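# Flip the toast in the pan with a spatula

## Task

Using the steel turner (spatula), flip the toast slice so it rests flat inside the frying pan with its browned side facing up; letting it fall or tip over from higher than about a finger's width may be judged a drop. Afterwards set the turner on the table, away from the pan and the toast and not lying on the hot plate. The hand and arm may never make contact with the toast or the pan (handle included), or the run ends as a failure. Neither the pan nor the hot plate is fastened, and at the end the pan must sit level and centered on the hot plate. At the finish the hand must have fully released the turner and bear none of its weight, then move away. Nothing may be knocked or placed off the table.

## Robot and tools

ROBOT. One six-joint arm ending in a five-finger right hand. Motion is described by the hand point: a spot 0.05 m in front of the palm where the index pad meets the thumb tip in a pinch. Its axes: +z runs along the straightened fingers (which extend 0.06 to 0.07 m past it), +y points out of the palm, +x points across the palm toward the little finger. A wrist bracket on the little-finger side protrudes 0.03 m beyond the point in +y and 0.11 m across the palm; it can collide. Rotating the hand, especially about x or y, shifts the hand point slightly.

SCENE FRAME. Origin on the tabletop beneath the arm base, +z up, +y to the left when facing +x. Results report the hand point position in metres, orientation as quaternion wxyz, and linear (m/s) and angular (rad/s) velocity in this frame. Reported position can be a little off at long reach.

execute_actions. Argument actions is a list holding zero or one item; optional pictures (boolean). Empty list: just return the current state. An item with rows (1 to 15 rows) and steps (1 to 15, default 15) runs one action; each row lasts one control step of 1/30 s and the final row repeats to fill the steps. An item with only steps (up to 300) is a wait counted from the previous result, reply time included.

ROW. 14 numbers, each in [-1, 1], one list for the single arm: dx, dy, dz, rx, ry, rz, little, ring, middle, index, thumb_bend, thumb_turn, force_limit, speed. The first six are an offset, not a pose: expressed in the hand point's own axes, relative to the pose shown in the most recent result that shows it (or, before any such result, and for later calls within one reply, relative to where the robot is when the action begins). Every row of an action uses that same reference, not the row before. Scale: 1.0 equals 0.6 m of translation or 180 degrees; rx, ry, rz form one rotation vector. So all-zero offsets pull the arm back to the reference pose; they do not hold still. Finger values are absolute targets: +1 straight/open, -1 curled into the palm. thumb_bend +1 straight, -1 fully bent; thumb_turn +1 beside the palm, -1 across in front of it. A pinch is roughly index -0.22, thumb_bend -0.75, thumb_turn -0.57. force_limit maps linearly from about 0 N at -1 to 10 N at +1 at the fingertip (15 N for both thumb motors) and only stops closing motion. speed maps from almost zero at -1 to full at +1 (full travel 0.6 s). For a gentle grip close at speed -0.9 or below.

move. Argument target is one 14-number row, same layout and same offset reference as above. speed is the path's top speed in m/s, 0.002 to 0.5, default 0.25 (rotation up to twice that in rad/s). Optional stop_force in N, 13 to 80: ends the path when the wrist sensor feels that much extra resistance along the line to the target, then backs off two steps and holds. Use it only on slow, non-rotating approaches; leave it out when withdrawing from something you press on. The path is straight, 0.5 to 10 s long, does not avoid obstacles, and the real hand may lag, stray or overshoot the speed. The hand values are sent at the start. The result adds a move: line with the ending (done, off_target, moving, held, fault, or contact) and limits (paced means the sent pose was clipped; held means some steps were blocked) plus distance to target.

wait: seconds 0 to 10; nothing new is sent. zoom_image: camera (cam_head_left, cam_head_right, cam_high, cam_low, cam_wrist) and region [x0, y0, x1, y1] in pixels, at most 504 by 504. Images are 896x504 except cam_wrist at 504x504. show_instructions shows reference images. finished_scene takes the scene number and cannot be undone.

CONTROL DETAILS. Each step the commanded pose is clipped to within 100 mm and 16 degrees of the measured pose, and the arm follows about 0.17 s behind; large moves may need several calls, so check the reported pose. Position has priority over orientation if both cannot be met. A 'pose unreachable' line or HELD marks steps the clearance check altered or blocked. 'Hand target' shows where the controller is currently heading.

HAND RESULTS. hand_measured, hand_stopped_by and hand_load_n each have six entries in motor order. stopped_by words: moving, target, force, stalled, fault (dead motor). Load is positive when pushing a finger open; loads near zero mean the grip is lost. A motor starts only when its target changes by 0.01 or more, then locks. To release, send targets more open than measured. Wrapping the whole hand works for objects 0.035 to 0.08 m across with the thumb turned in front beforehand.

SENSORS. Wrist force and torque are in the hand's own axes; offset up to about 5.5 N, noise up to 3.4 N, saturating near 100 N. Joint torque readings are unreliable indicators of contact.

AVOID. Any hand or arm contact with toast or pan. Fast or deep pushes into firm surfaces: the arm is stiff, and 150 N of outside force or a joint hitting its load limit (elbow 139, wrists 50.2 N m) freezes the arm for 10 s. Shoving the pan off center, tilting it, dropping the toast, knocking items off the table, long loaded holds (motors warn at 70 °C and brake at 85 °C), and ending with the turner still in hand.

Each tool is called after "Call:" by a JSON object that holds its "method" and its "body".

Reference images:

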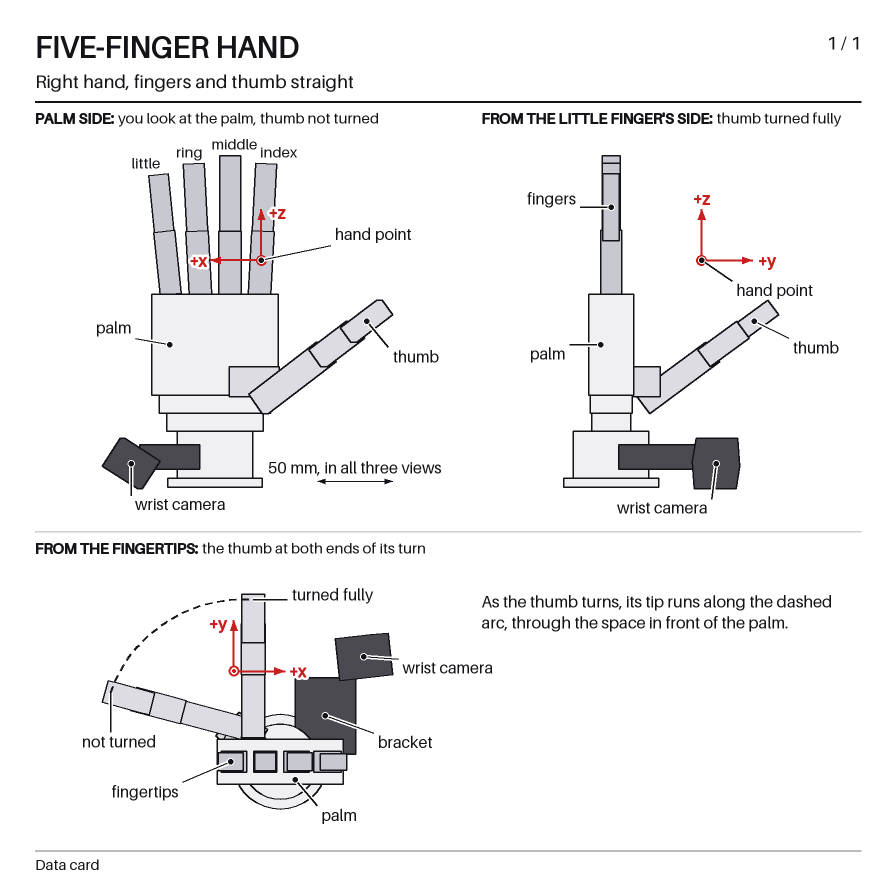

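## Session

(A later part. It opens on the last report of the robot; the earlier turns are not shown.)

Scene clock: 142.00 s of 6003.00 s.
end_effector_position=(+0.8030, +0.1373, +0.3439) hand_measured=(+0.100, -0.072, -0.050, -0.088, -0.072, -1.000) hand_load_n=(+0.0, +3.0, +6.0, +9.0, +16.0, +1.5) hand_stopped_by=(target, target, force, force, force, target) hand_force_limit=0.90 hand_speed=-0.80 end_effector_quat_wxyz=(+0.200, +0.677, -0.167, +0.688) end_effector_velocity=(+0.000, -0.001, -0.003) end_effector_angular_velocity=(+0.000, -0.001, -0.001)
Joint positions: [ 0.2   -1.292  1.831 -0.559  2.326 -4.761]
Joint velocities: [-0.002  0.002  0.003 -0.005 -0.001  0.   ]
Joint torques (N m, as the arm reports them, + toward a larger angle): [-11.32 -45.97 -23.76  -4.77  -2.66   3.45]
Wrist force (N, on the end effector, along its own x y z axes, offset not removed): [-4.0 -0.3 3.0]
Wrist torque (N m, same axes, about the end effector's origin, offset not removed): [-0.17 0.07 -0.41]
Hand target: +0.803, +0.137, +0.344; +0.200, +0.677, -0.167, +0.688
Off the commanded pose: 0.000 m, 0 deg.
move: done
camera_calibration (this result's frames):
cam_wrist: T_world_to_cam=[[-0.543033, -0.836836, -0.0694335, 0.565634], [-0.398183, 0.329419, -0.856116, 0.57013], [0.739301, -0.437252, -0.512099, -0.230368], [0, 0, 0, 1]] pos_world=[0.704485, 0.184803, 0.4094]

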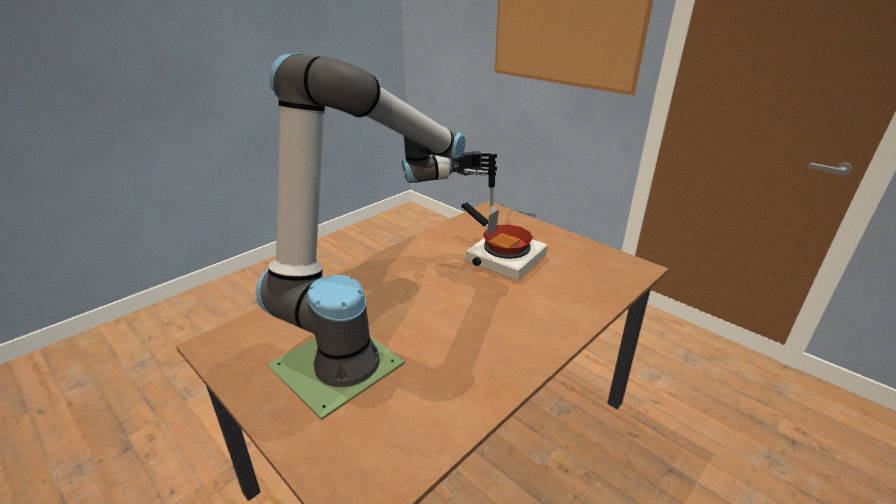

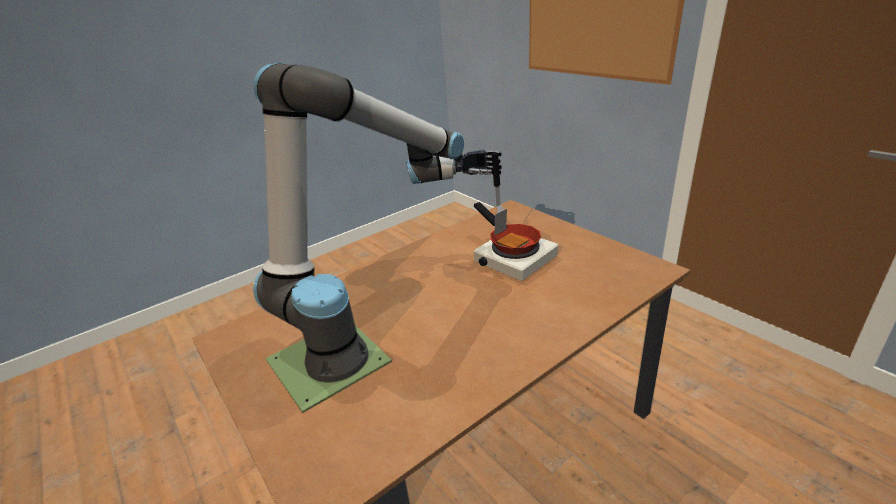

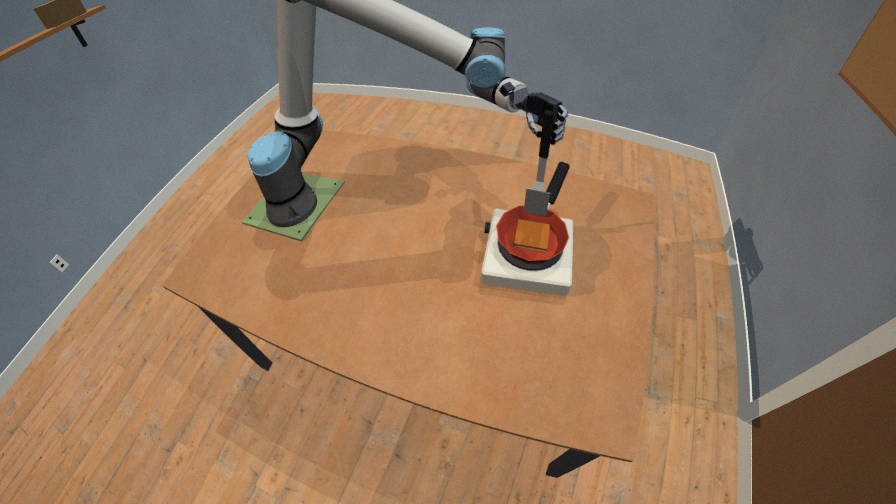

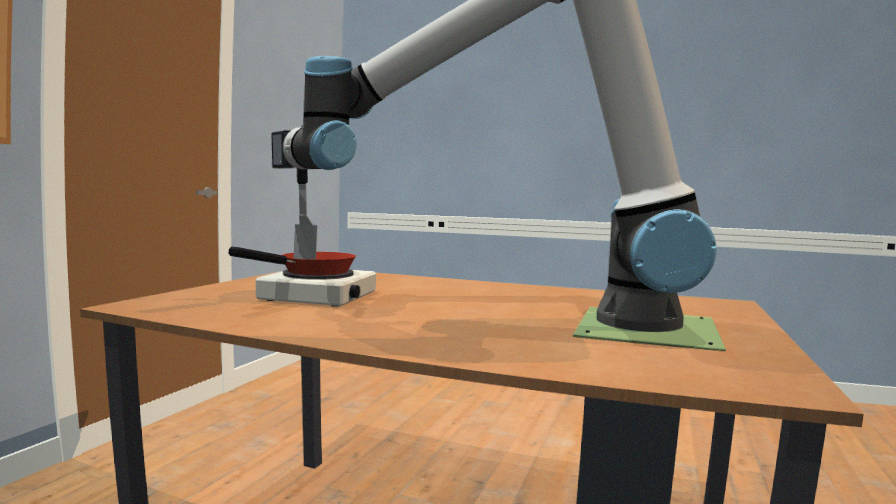

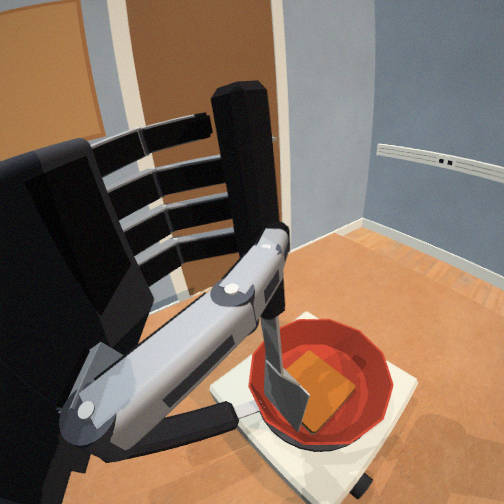

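Call:
{"method": "move", "body": {"target": [0.09,0.02,0.012,0,0,0,0.1,-0.075,-0.3,-0.3,-0.15,-1,0.9,-0.8], "speed": 0.1}}

Call:
{"method": "move", "body": {"target": [-0.2,0.467,-0.18,0,-0.274,0.4385,0.1,-0.075,-0.3,-0.3,-0.15,-1,0.9,-0.8], "speed": 0.22}}

Call:
{"method": "move", "body": {"target": [0,0.34,0.212,0,0,0,0.1,-0.075,-0.3,-0.3,-0.15,-1,0.9,-0.8], "speed": 0.15}}

Scene clock: 146.33 s of 6003.00 s.
end_effector_position=(+0.8031, +0.1261, +0.3982) hand_measured=(+0.100, -0.072, -0.050, -0.088, -0.072, -1.000) hand_load_n=(+0.0, +3.0, +6.0, +9.0, +16.0, +1.5) hand_stopped_by=(target, target, force, force, force, target) hand_force_limit=0.90 hand_speed=-0.80 end_effector_quat_wxyz=(+0.200, +0.677, -0.167, +0.688) end_effector_velocity=(+0.000, -0.000, +0.002) end_effector_angular_velocity=(+0.001, +0.001, +0.000)
Joint positions: [ 0.182 -1.343  1.789 -0.466  2.308 -4.76 ]
Joint velocities: [-0.001 -0.001 -0.003  0.005 -0.001  0.001]
Joint torques (N m, as the arm reports them, + toward a larger angle): [ -7.95 -76.43 -51.89   1.44  -2.53   3.49]
Wrist force (N, on the end effector, along its own x y z axes, offset not removed): [-1.9 0.4 3.7]
Wrist torque (N m, same axes, about the end effector's origin, offset not removed): [-0.19 -0.12 -0.16]
Hand target: +0.803, +0.126, +0.398; +0.200, +0.677, -0.167, +0.688
Off the commanded pose: 0.000 m, 0 deg.
After step 90, 0.27 s passed at rest.
move: done
camera_calibration (this result's frames):
cam_wrist: T_world_to_cam=[[-0.543034, -0.836836, -0.0694231, 0.560069], [-0.398171, 0.329402, -0.856128, 0.62034], [0.739307, -0.437264, -0.51208, -0.20755], [0, 0, 0, 1]] pos_world=[0.70458, 0.173591, 0.46369]

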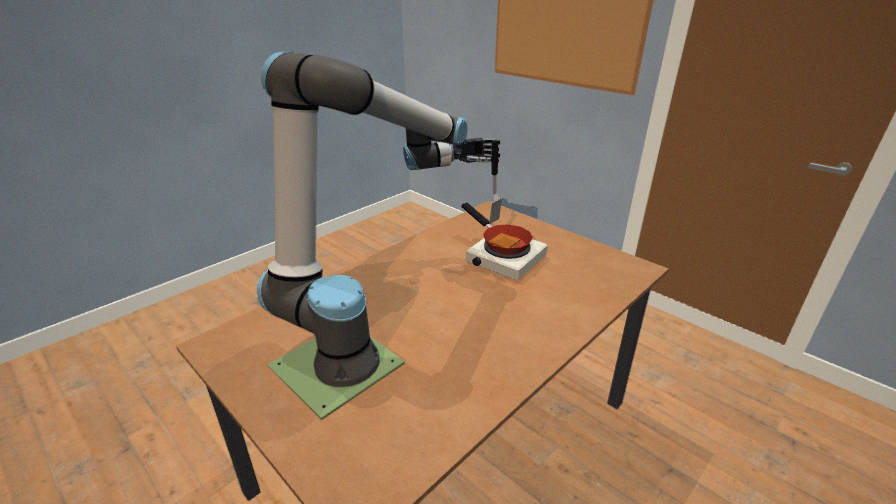

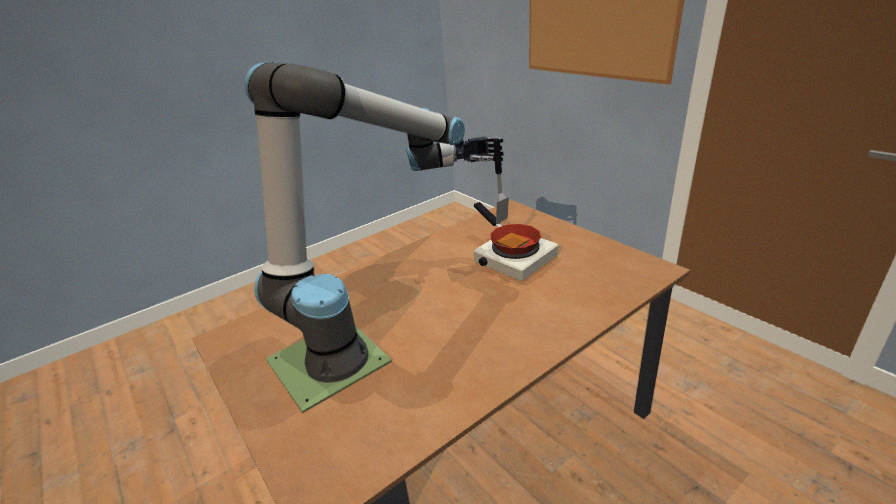

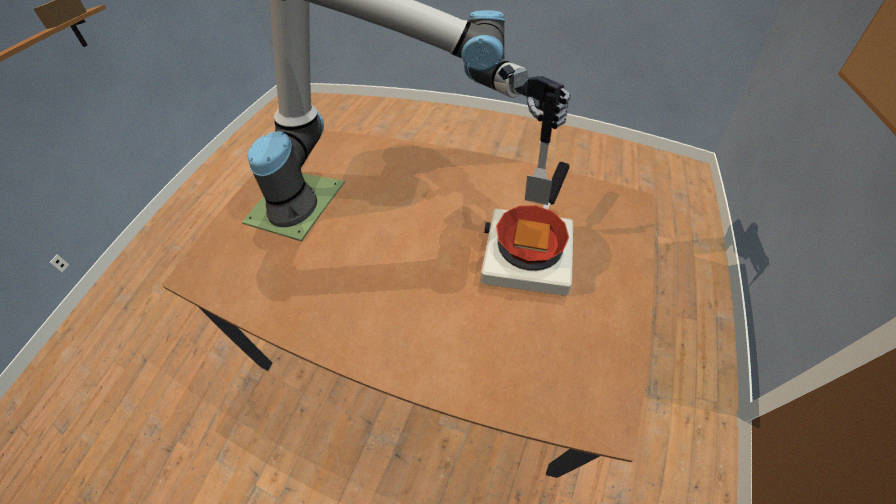

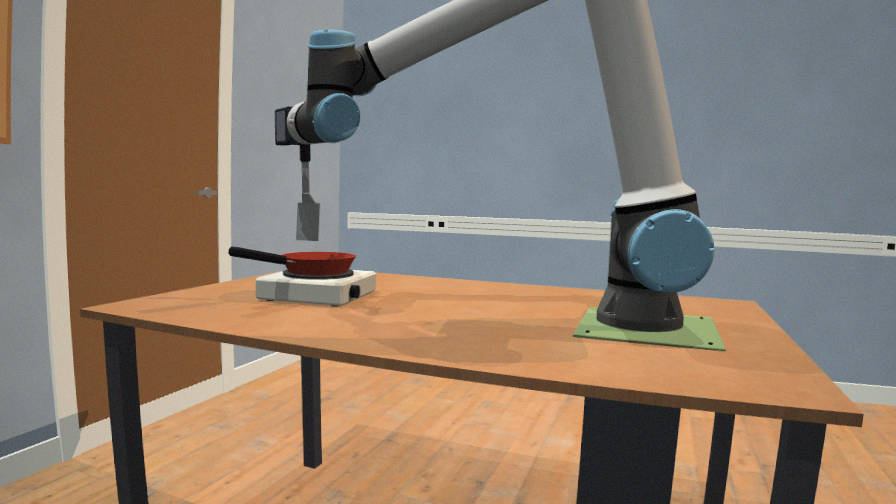

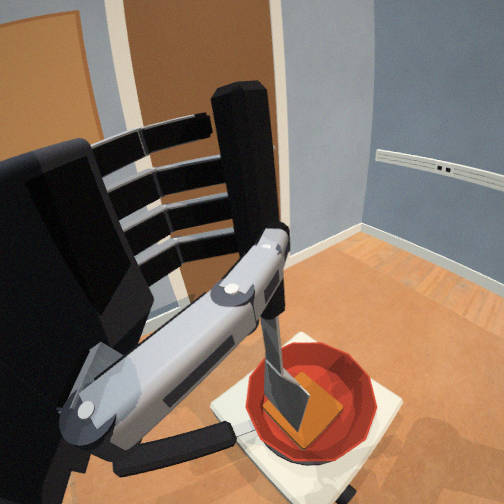

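Scene clock: 150.57 s of 6003.00 s.
end_effector_position=(+0.5699, -0.0676, +0.2873) hand_measured=(+0.100, -0.072, -0.050, -0.088, -0.072, -1.000) hand_load_n=(+0.0, +2.5, +6.0, +10.0, +16.0, +2.0) hand_stopped_by=(target, target, force, force, force, target) hand_force_limit=0.90 hand_speed=-0.80 end_effector_quat_wxyz=(-0.350, +0.628, -0.609, +0.336) end_effector_velocity=(-0.002, -0.001, -0.001) end_effector_angular_velocity=(+0.011, -0.000, +0.005)
Joint positions: [-0.771 -1.716  2.129  0.316  0.931 -3.612]
Joint velocities: [-0.012  0.003  0.002  0.006 -0.018 -0.006]
Joint torques (N m, as the arm reports them, + toward a larger angle): [ -5.63  -5.49 -24.06   4.53  -3.4   -3.91]
Wrist force (N, on the end effector, along its own x y z axes, offset not removed): [0.0 1.9 4.0]
Wrist torque (N m, same axes, about the end effector's origin, offset not removed): [-0.10 -0.07 -0.46]
Hand target: +0.570, -0.068, +0.287; -0.350, +0.628, -0.609, +0.336
Off the commanded pose: 0.001 m, 0 deg.
move: done
camera_calibration (this result's frames):
cam_wrist: T_world_to_cam=[[-0.573268, 0.0940867, -0.813948, 0.557717], [-0.414897, 0.823285, 0.38738, 0.182021], [0.706558, 0.559777, -0.432926, -0.113235], [0, 0, 0, 1]] pos_world=[0.475249, -0.138943, 0.334419]

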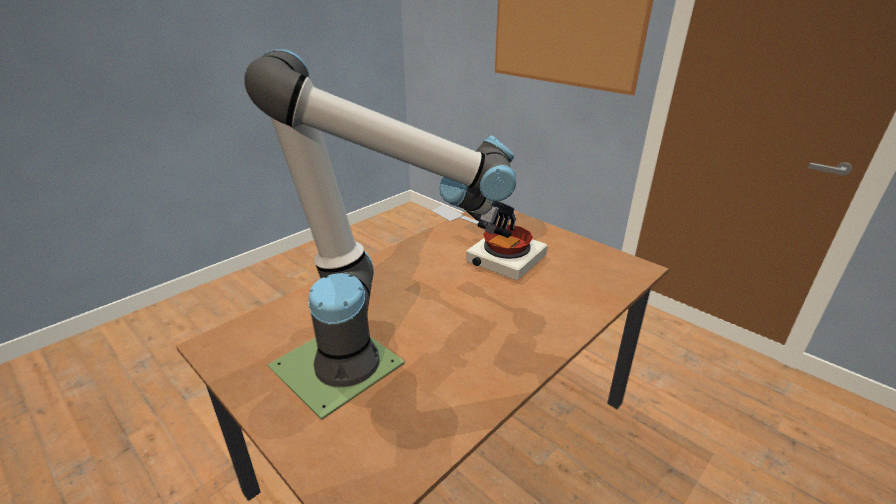

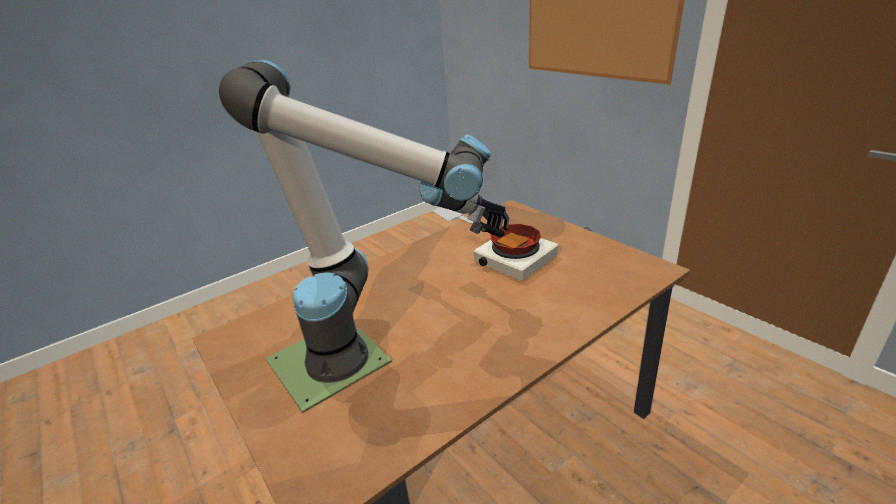

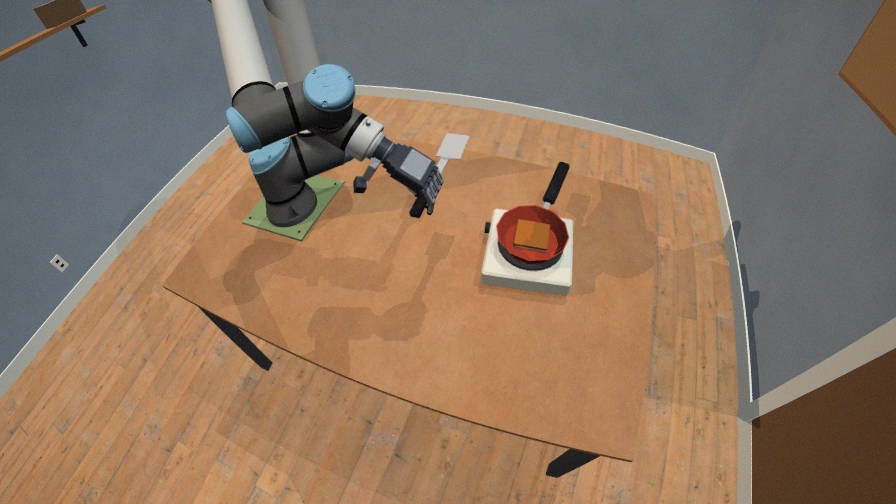

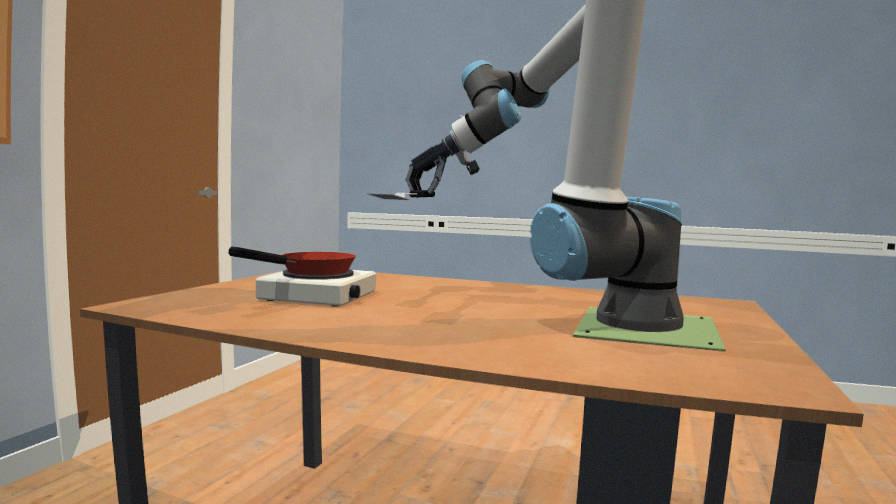

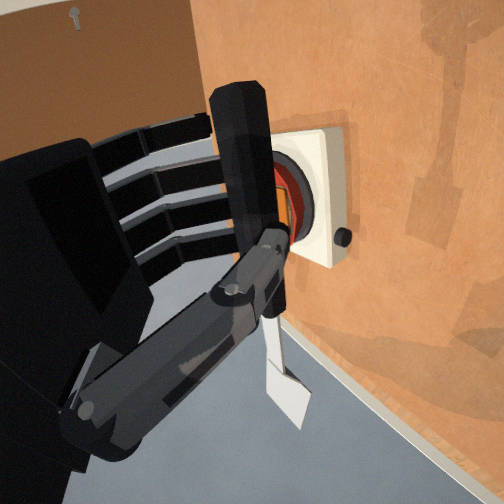

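Scene clock: 152.77 s of 6003.00 s.
end_effector_position=(+0.5698, -0.0667, +0.0473) hand_measured=(+0.100, -0.072, -0.050, -0.088, -0.072, -1.000) hand_load_n=(+0.0, +2.5, +6.0, +10.0, +16.0, +2.0) hand_stopped_by=(target, target, force, force, force, target) hand_force_limit=0.90 hand_speed=-0.80 end_effector_quat_wxyz=(-0.350, +0.628, -0.609, +0.336) end_effector_velocity=(+0.000, -0.000, -0.002) end_effector_angular_velocity=(+0.000, +0.002, -0.002)
Joint positions: [-0.766 -1.403  2.36  -0.23   0.935 -3.608]
Joint velocities: [ 0.001  0.005  0.001 -0.005  0.002  0.001]
Joint torques (N m, as the arm reports them, + toward a larger angle): [ 13.81 -19.12  -8.44  -1.89   1.48   4.13]
Wrist force (N, on the end effector, along its own x y z axes, offset not removed): [-1.9 2.2 2.8]
Wrist torque (N m, same axes, about the end effector's origin, offset not removed): [0.03 0.24 -0.41]
Hand target: +0.570, -0.067, +0.047; -0.350, +0.628, -0.609, +0.336
Off the commanded pose: 0.000 m, 0 deg.
move: done
camera_calibration (this result's frames):
cam_wrist: T_world_to_cam=[[-0.57331, 0.0940644, -0.813921, 0.362258], [-0.414898, 0.823279, 0.387392, 0.274177], [0.706524, 0.559789, -0.432967, -0.217552], [0, 0, 0, 1]] pos_world=[0.475147, -0.138017, 0.0944431]

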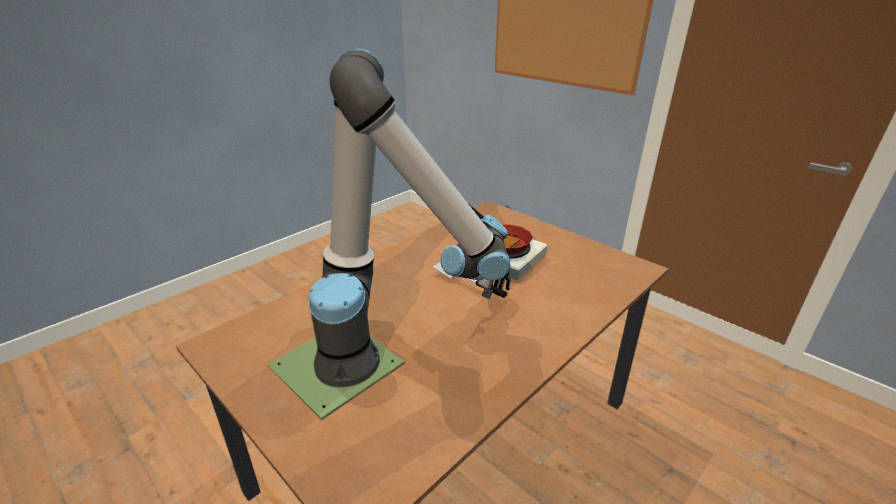

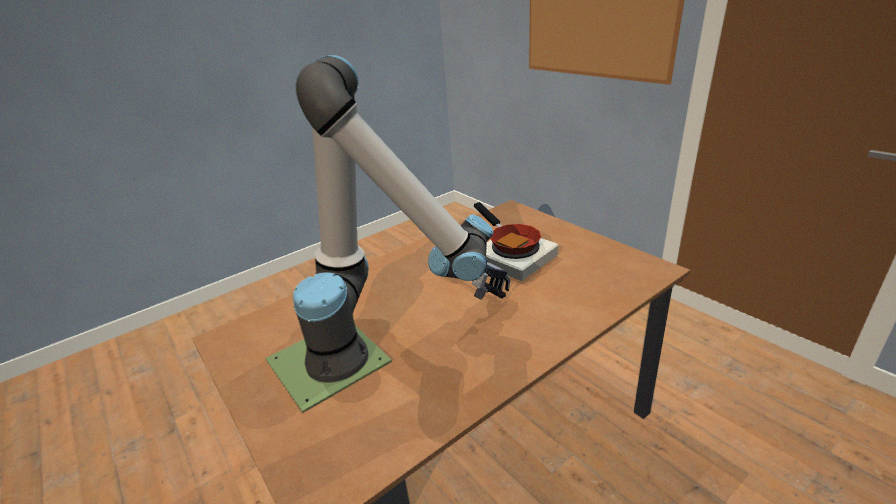

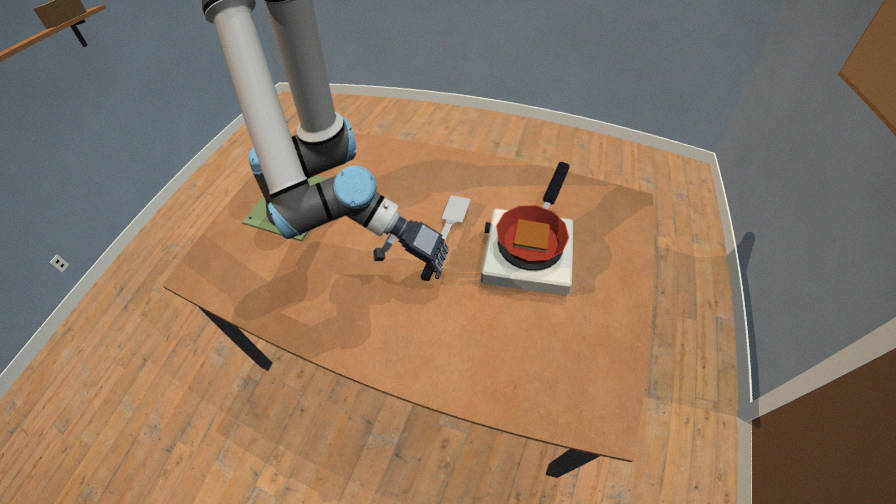

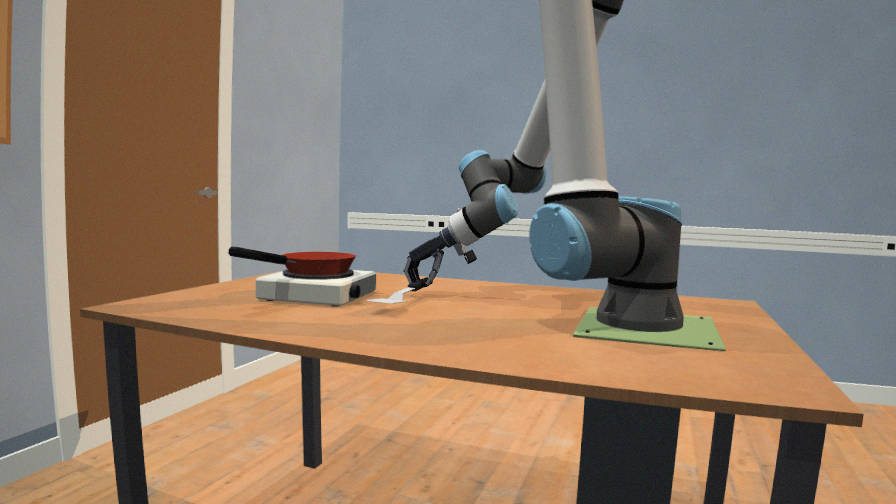

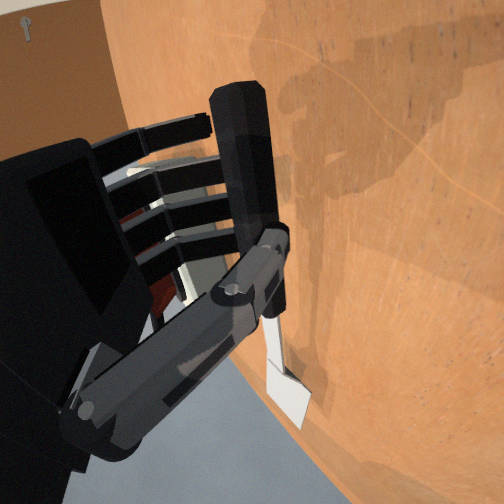

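Call:
{"method": "move", "body": {"target": [0,0.0365,0.023,0,0,0,0.1,-0.075,-0.3,-0.3,-0.15,-1,0.9,-0.8], "speed": 0.02, "stop_force": 13}}

Call:
{"method": "execute_actions", "body": {"actions": [{"rows":[[0,0,0,0,0,0,0.15,0.1,0.1,0.1,0.2,-1,0.9,-0.6]]}], "pictures": false}}

Call:
{"method": "move", "body": {"target": [0,-0.25,-0.18,0,0,0,0.15,0.1,0.1,0.1,0.2,-1,0.9,-0.6]}}

Scene clock: 158.10 s of 6003.00 s.
end_effector_position=(+0.5699, -0.0666, +0.0218) hand_measured=(+0.100, -0.072, -0.050, -0.088, -0.072, -1.000) hand_load_n=(+0.0, +4.0, +6.5, +9.5, +15.0, +1.5) hand_stopped_by=(target, target, force, force, force, target) hand_force_limit=0.90 hand_speed=-0.80 end_effector_quat_wxyz=(-0.350, +0.628, -0.609, +0.336) end_effector_velocity=(+0.000, -0.001, -0.003) end_effector_angular_velocity=(-0.001, -0.000, -0.001)
Joint positions: [-0.765 -1.353  2.373 -0.293  0.936 -3.608]
Joint velocities: [ 0.     0.005  0.001 -0.008  0.002  0.001]
Joint torques (N m, as the arm reports them, + toward a larger angle): [ 12.76 -21.95  -6.87  -1.19   1.5    3.67]
Wrist force (N, on the end effector, along its own x y z axes, offset not removed): [0.2 -2.1 2.5]
Wrist torque (N m, same axes, about the end effector's origin, offset not removed): [-0.37 -0.13 -0.10]
Hand target: +0.570, -0.067, +0.021; -0.350, +0.628, -0.609, +0.336
Off the commanded pose: 0.000 m, 0 deg.
After step 90, 0.77 s passed at rest.
move: done
camera_calibration (this result's frames):
cam_wrist: T_world_to_cam=[[-0.573321, 0.0940636, -0.813913, 0.341536], [-0.414899, 0.823274, 0.3874, 0.284036], [0.706514, 0.559796, -0.432974, -0.228735], [0, 0, 0, 1]] pos_world=[0.475261, -0.13792, 0.0689093]

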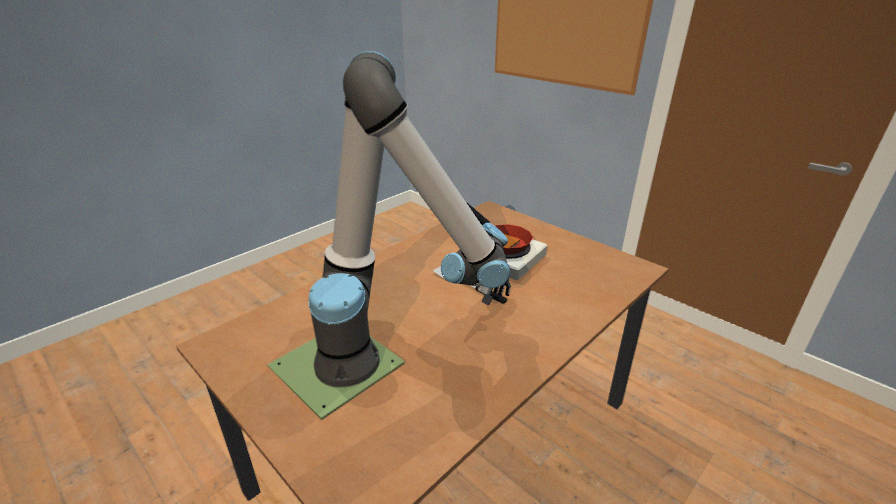

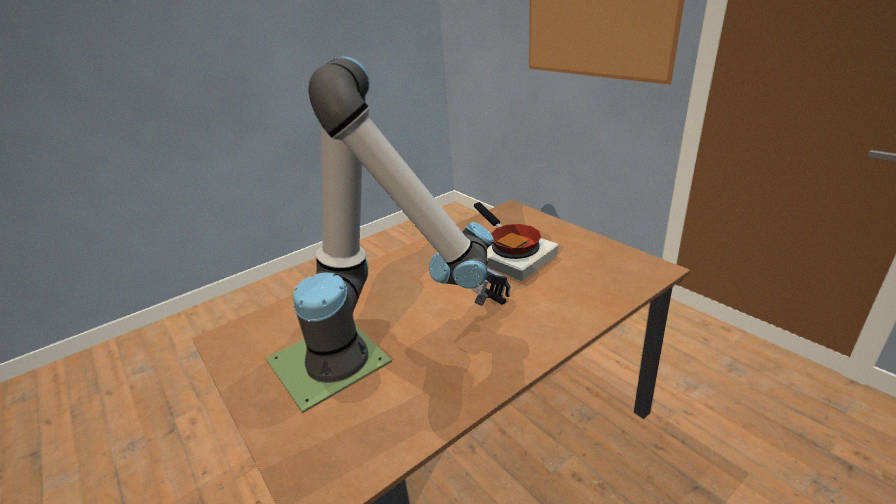

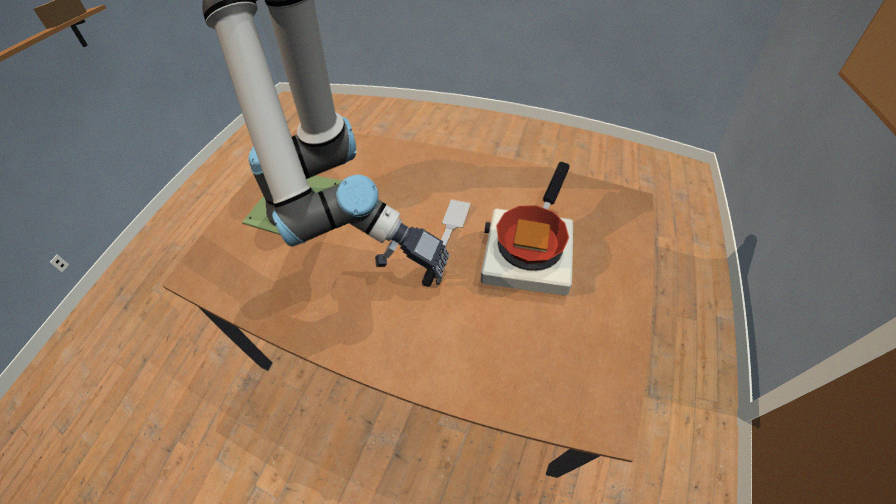

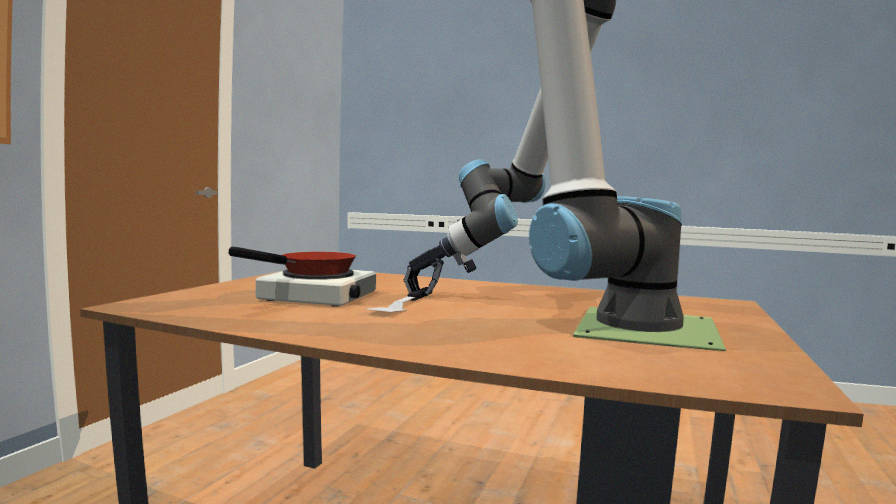

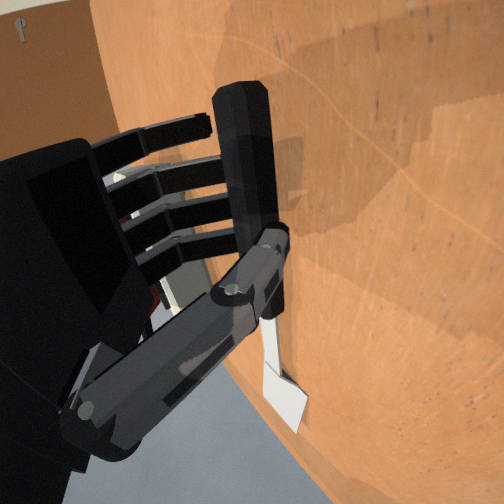

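Scene clock: 158.60 s of 6003.00 s.
end_effector_position=(+0.5699, -0.0666, +0.0217) hand_measured=(+0.150, +0.100, +0.100, +0.100, +0.086, -1.000) hand_load_n=(+0.0, +0.0, +0.0, +0.0, +0.0, +0.0) hand_stopped_by=(target, target, target, target, moving, target) hand_force_limit=0.90 hand_speed=-0.60 end_effector_quat_wxyz=(-0.350, +0.628, -0.609, +0.336) end_effector_velocity=(-0.000, +0.000, -0.000) end_effector_angular_velocity=(+0.001, +0.001, -0.001)
Joint positions: [-0.765 -1.353  2.373 -0.293  0.936 -3.608]
Joint velocities: [ 0.     0.    -0.     0.001  0.001  0.001]
Joint torques (N m, as the arm reports them, + toward a larger angle): [ 14.49 -56.58 -13.16   4.39   1.03   3.24]
Wrist force (N, on the end effector, along its own x y z axes, offset not removed): [0.3 0.1 3.3]
Wrist torque (N m, same axes, about the end effector's origin, offset not removed): [-0.29 -0.17 -0.21]
Hand target: +0.570, -0.067, +0.022; -0.350, +0.628, -0.609, +0.336
Off the commanded pose: 0.000 m, 0 deg.
Steps of this call (steps 1 to 15: all 15 steps of this action). Readings (end_effector_position | what the end effector reports):
1: (+0.5699, -0.0666, +0.0217) | hand_measured=(+0.100, -0.072, -0.050, -0.088, -0.072, -1.000) hand_load_n=(+0.0, +4.0, +6.5, +9.5, +15.0, +1.5) hand_stopped_by=(moving, moving, moving, moving, moving, target) hand_force_limit=0.90 hand_speed=-0.60
2: (+0.5699, -0.0666, +0.0217) | hand_measured=(+0.100, -0.072, -0.050, -0.088, -0.072, -1.000) hand_load_n=(+0.0, +4.0, +6.5, +9.5, +15.0, +1.5) hand_stopped_by=(moving, moving, moving, moving, moving, target) hand_force_limit=0.90 hand_speed=-0.60
4: (+0.5699, -0.0666, +0.0217) | hand_measured=(+0.120, -0.054, -0.032, -0.068, -0.064, -1.000) hand_load_n=(+0.0, +1.5, +1.0, +5.0, +9.0, +1.0) hand_stopped_by=(moving, moving, moving, moving, moving, target) hand_force_limit=0.90 hand_speed=-0.60
8: (+0.5699, -0.0666, +0.0217) | hand_measured=(+0.150, +0.036, +0.058, +0.020, -0.012, -1.000) hand_load_n=(+0.0, +0.0, +0.0, +0.0, +0.0, +0.0) hand_stopped_by=(moving, moving, moving, moving, moving, target) hand_force_limit=0.90 hand_speed=-0.60
15: the state above

Scene clock: 160.47 s of 6003.00 s.
end_effector_position=(+0.5577, -0.0676, +0.2058) hand_measured=(+0.150, +0.100, +0.100, +0.100, +0.200, -1.000) hand_load_n=(+0.0, +0.0, +0.0, +0.0, +0.0, +0.0) hand_stopped_by=(target, target, target, target, target, target) hand_force_limit=0.90 hand_speed=-0.60 end_effector_quat_wxyz=(-0.350, +0.628, -0.609, +0.336) end_effector_velocity=(-0.001, -0.000, +0.002) end_effector_angular_velocity=(-0.000, +0.001, +0.001)
Joint positions: [-0.794 -1.659  2.245  0.155  0.914 -3.632]
Joint velocities: [-0.002 -0.003 -0.002  0.007 -0.001 -0.003]
Joint torques (N m, as the arm reports them, + toward a larger angle): [ -6.95 -40.76 -44.34   5.3   -2.99  -4.3 ]
Wrist force (N, on the end effector, along its own x y z axes, offset not removed): [-2.6 0.6 3.5]
Wrist torque (N m, same axes, about the end effector's origin, offset not removed): [0.01 0.13 -0.35]
Hand target: +0.558, -0.068, +0.206; -0.350, +0.628, -0.609, +0.336
Off the commanded pose: 0.000 m, 0 deg.
move: done
camera_calibration (this result's frames):
cam_wrist: T_world_to_cam=[[-0.573283, 0.0941644, -0.813929, 0.484385], [-0.414871, 0.823262, 0.387455, 0.208561], [0.706561, 0.559797, -0.432896, -0.139933], [0, 0, 0, 1]] pos_world=[0.463087, -0.138978, 0.25287]

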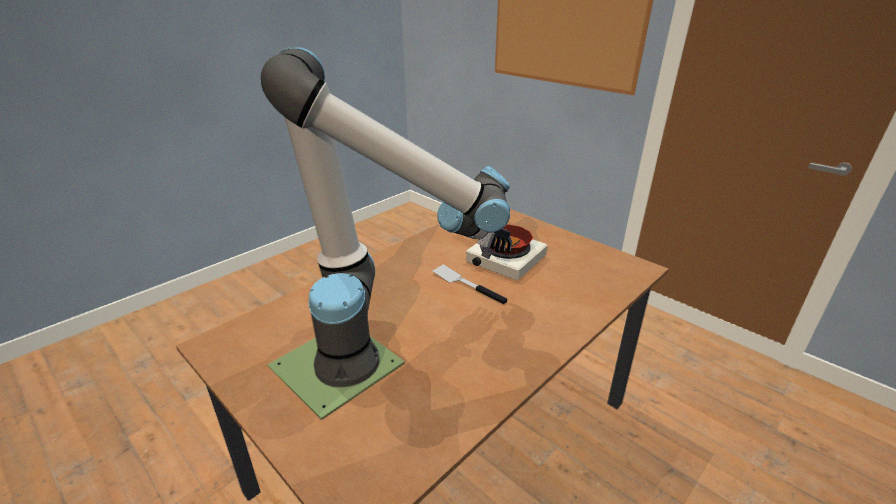

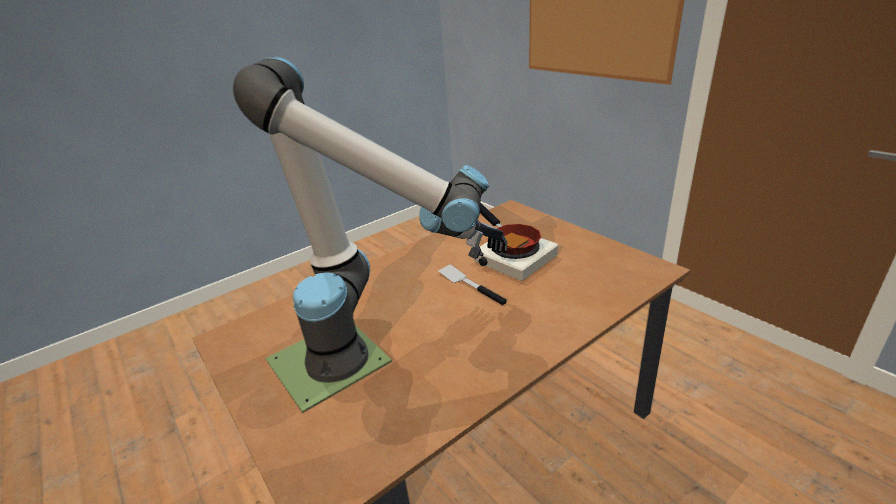

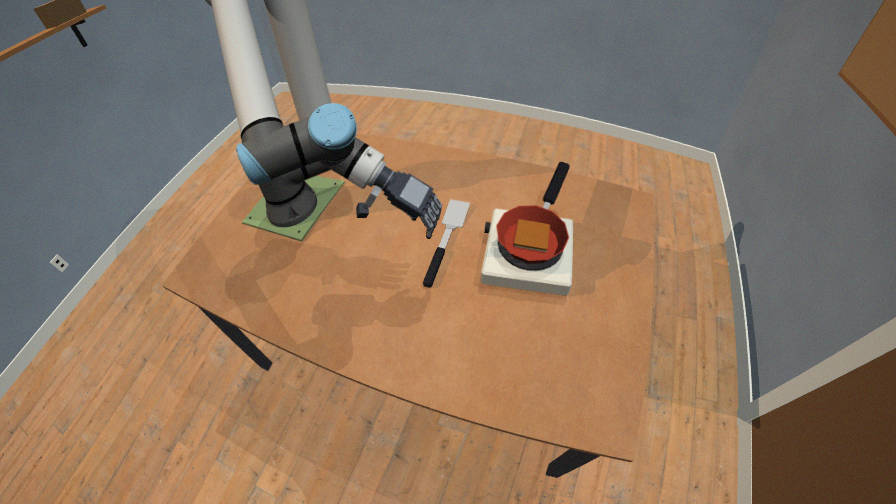

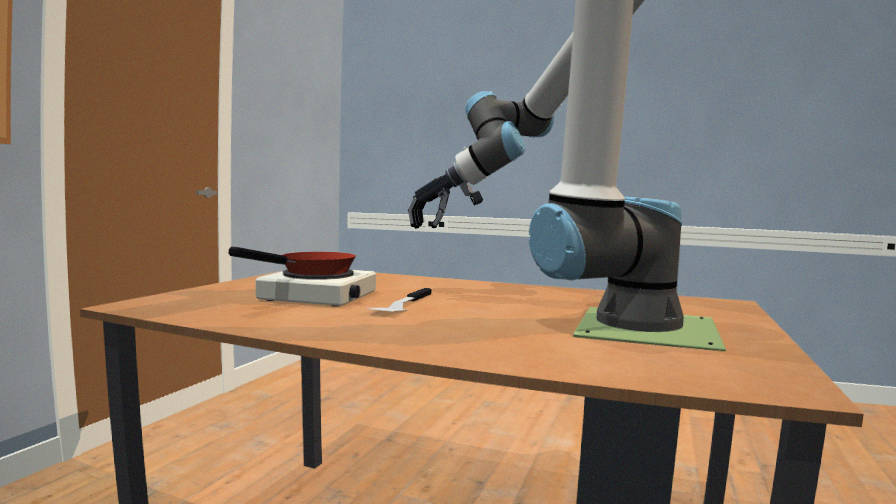

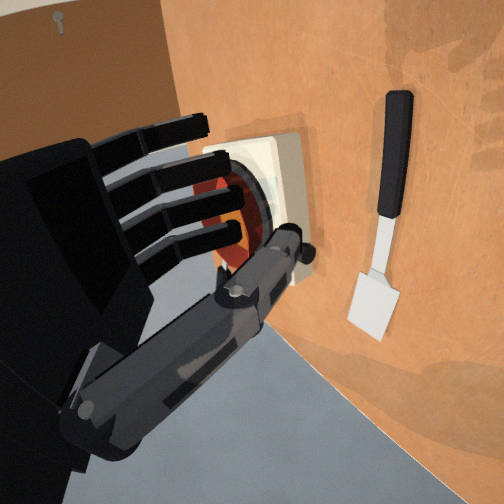

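Call:
{"method": "finished_scene", "body": {"scene": 1}}

The scene is finished: the task was done.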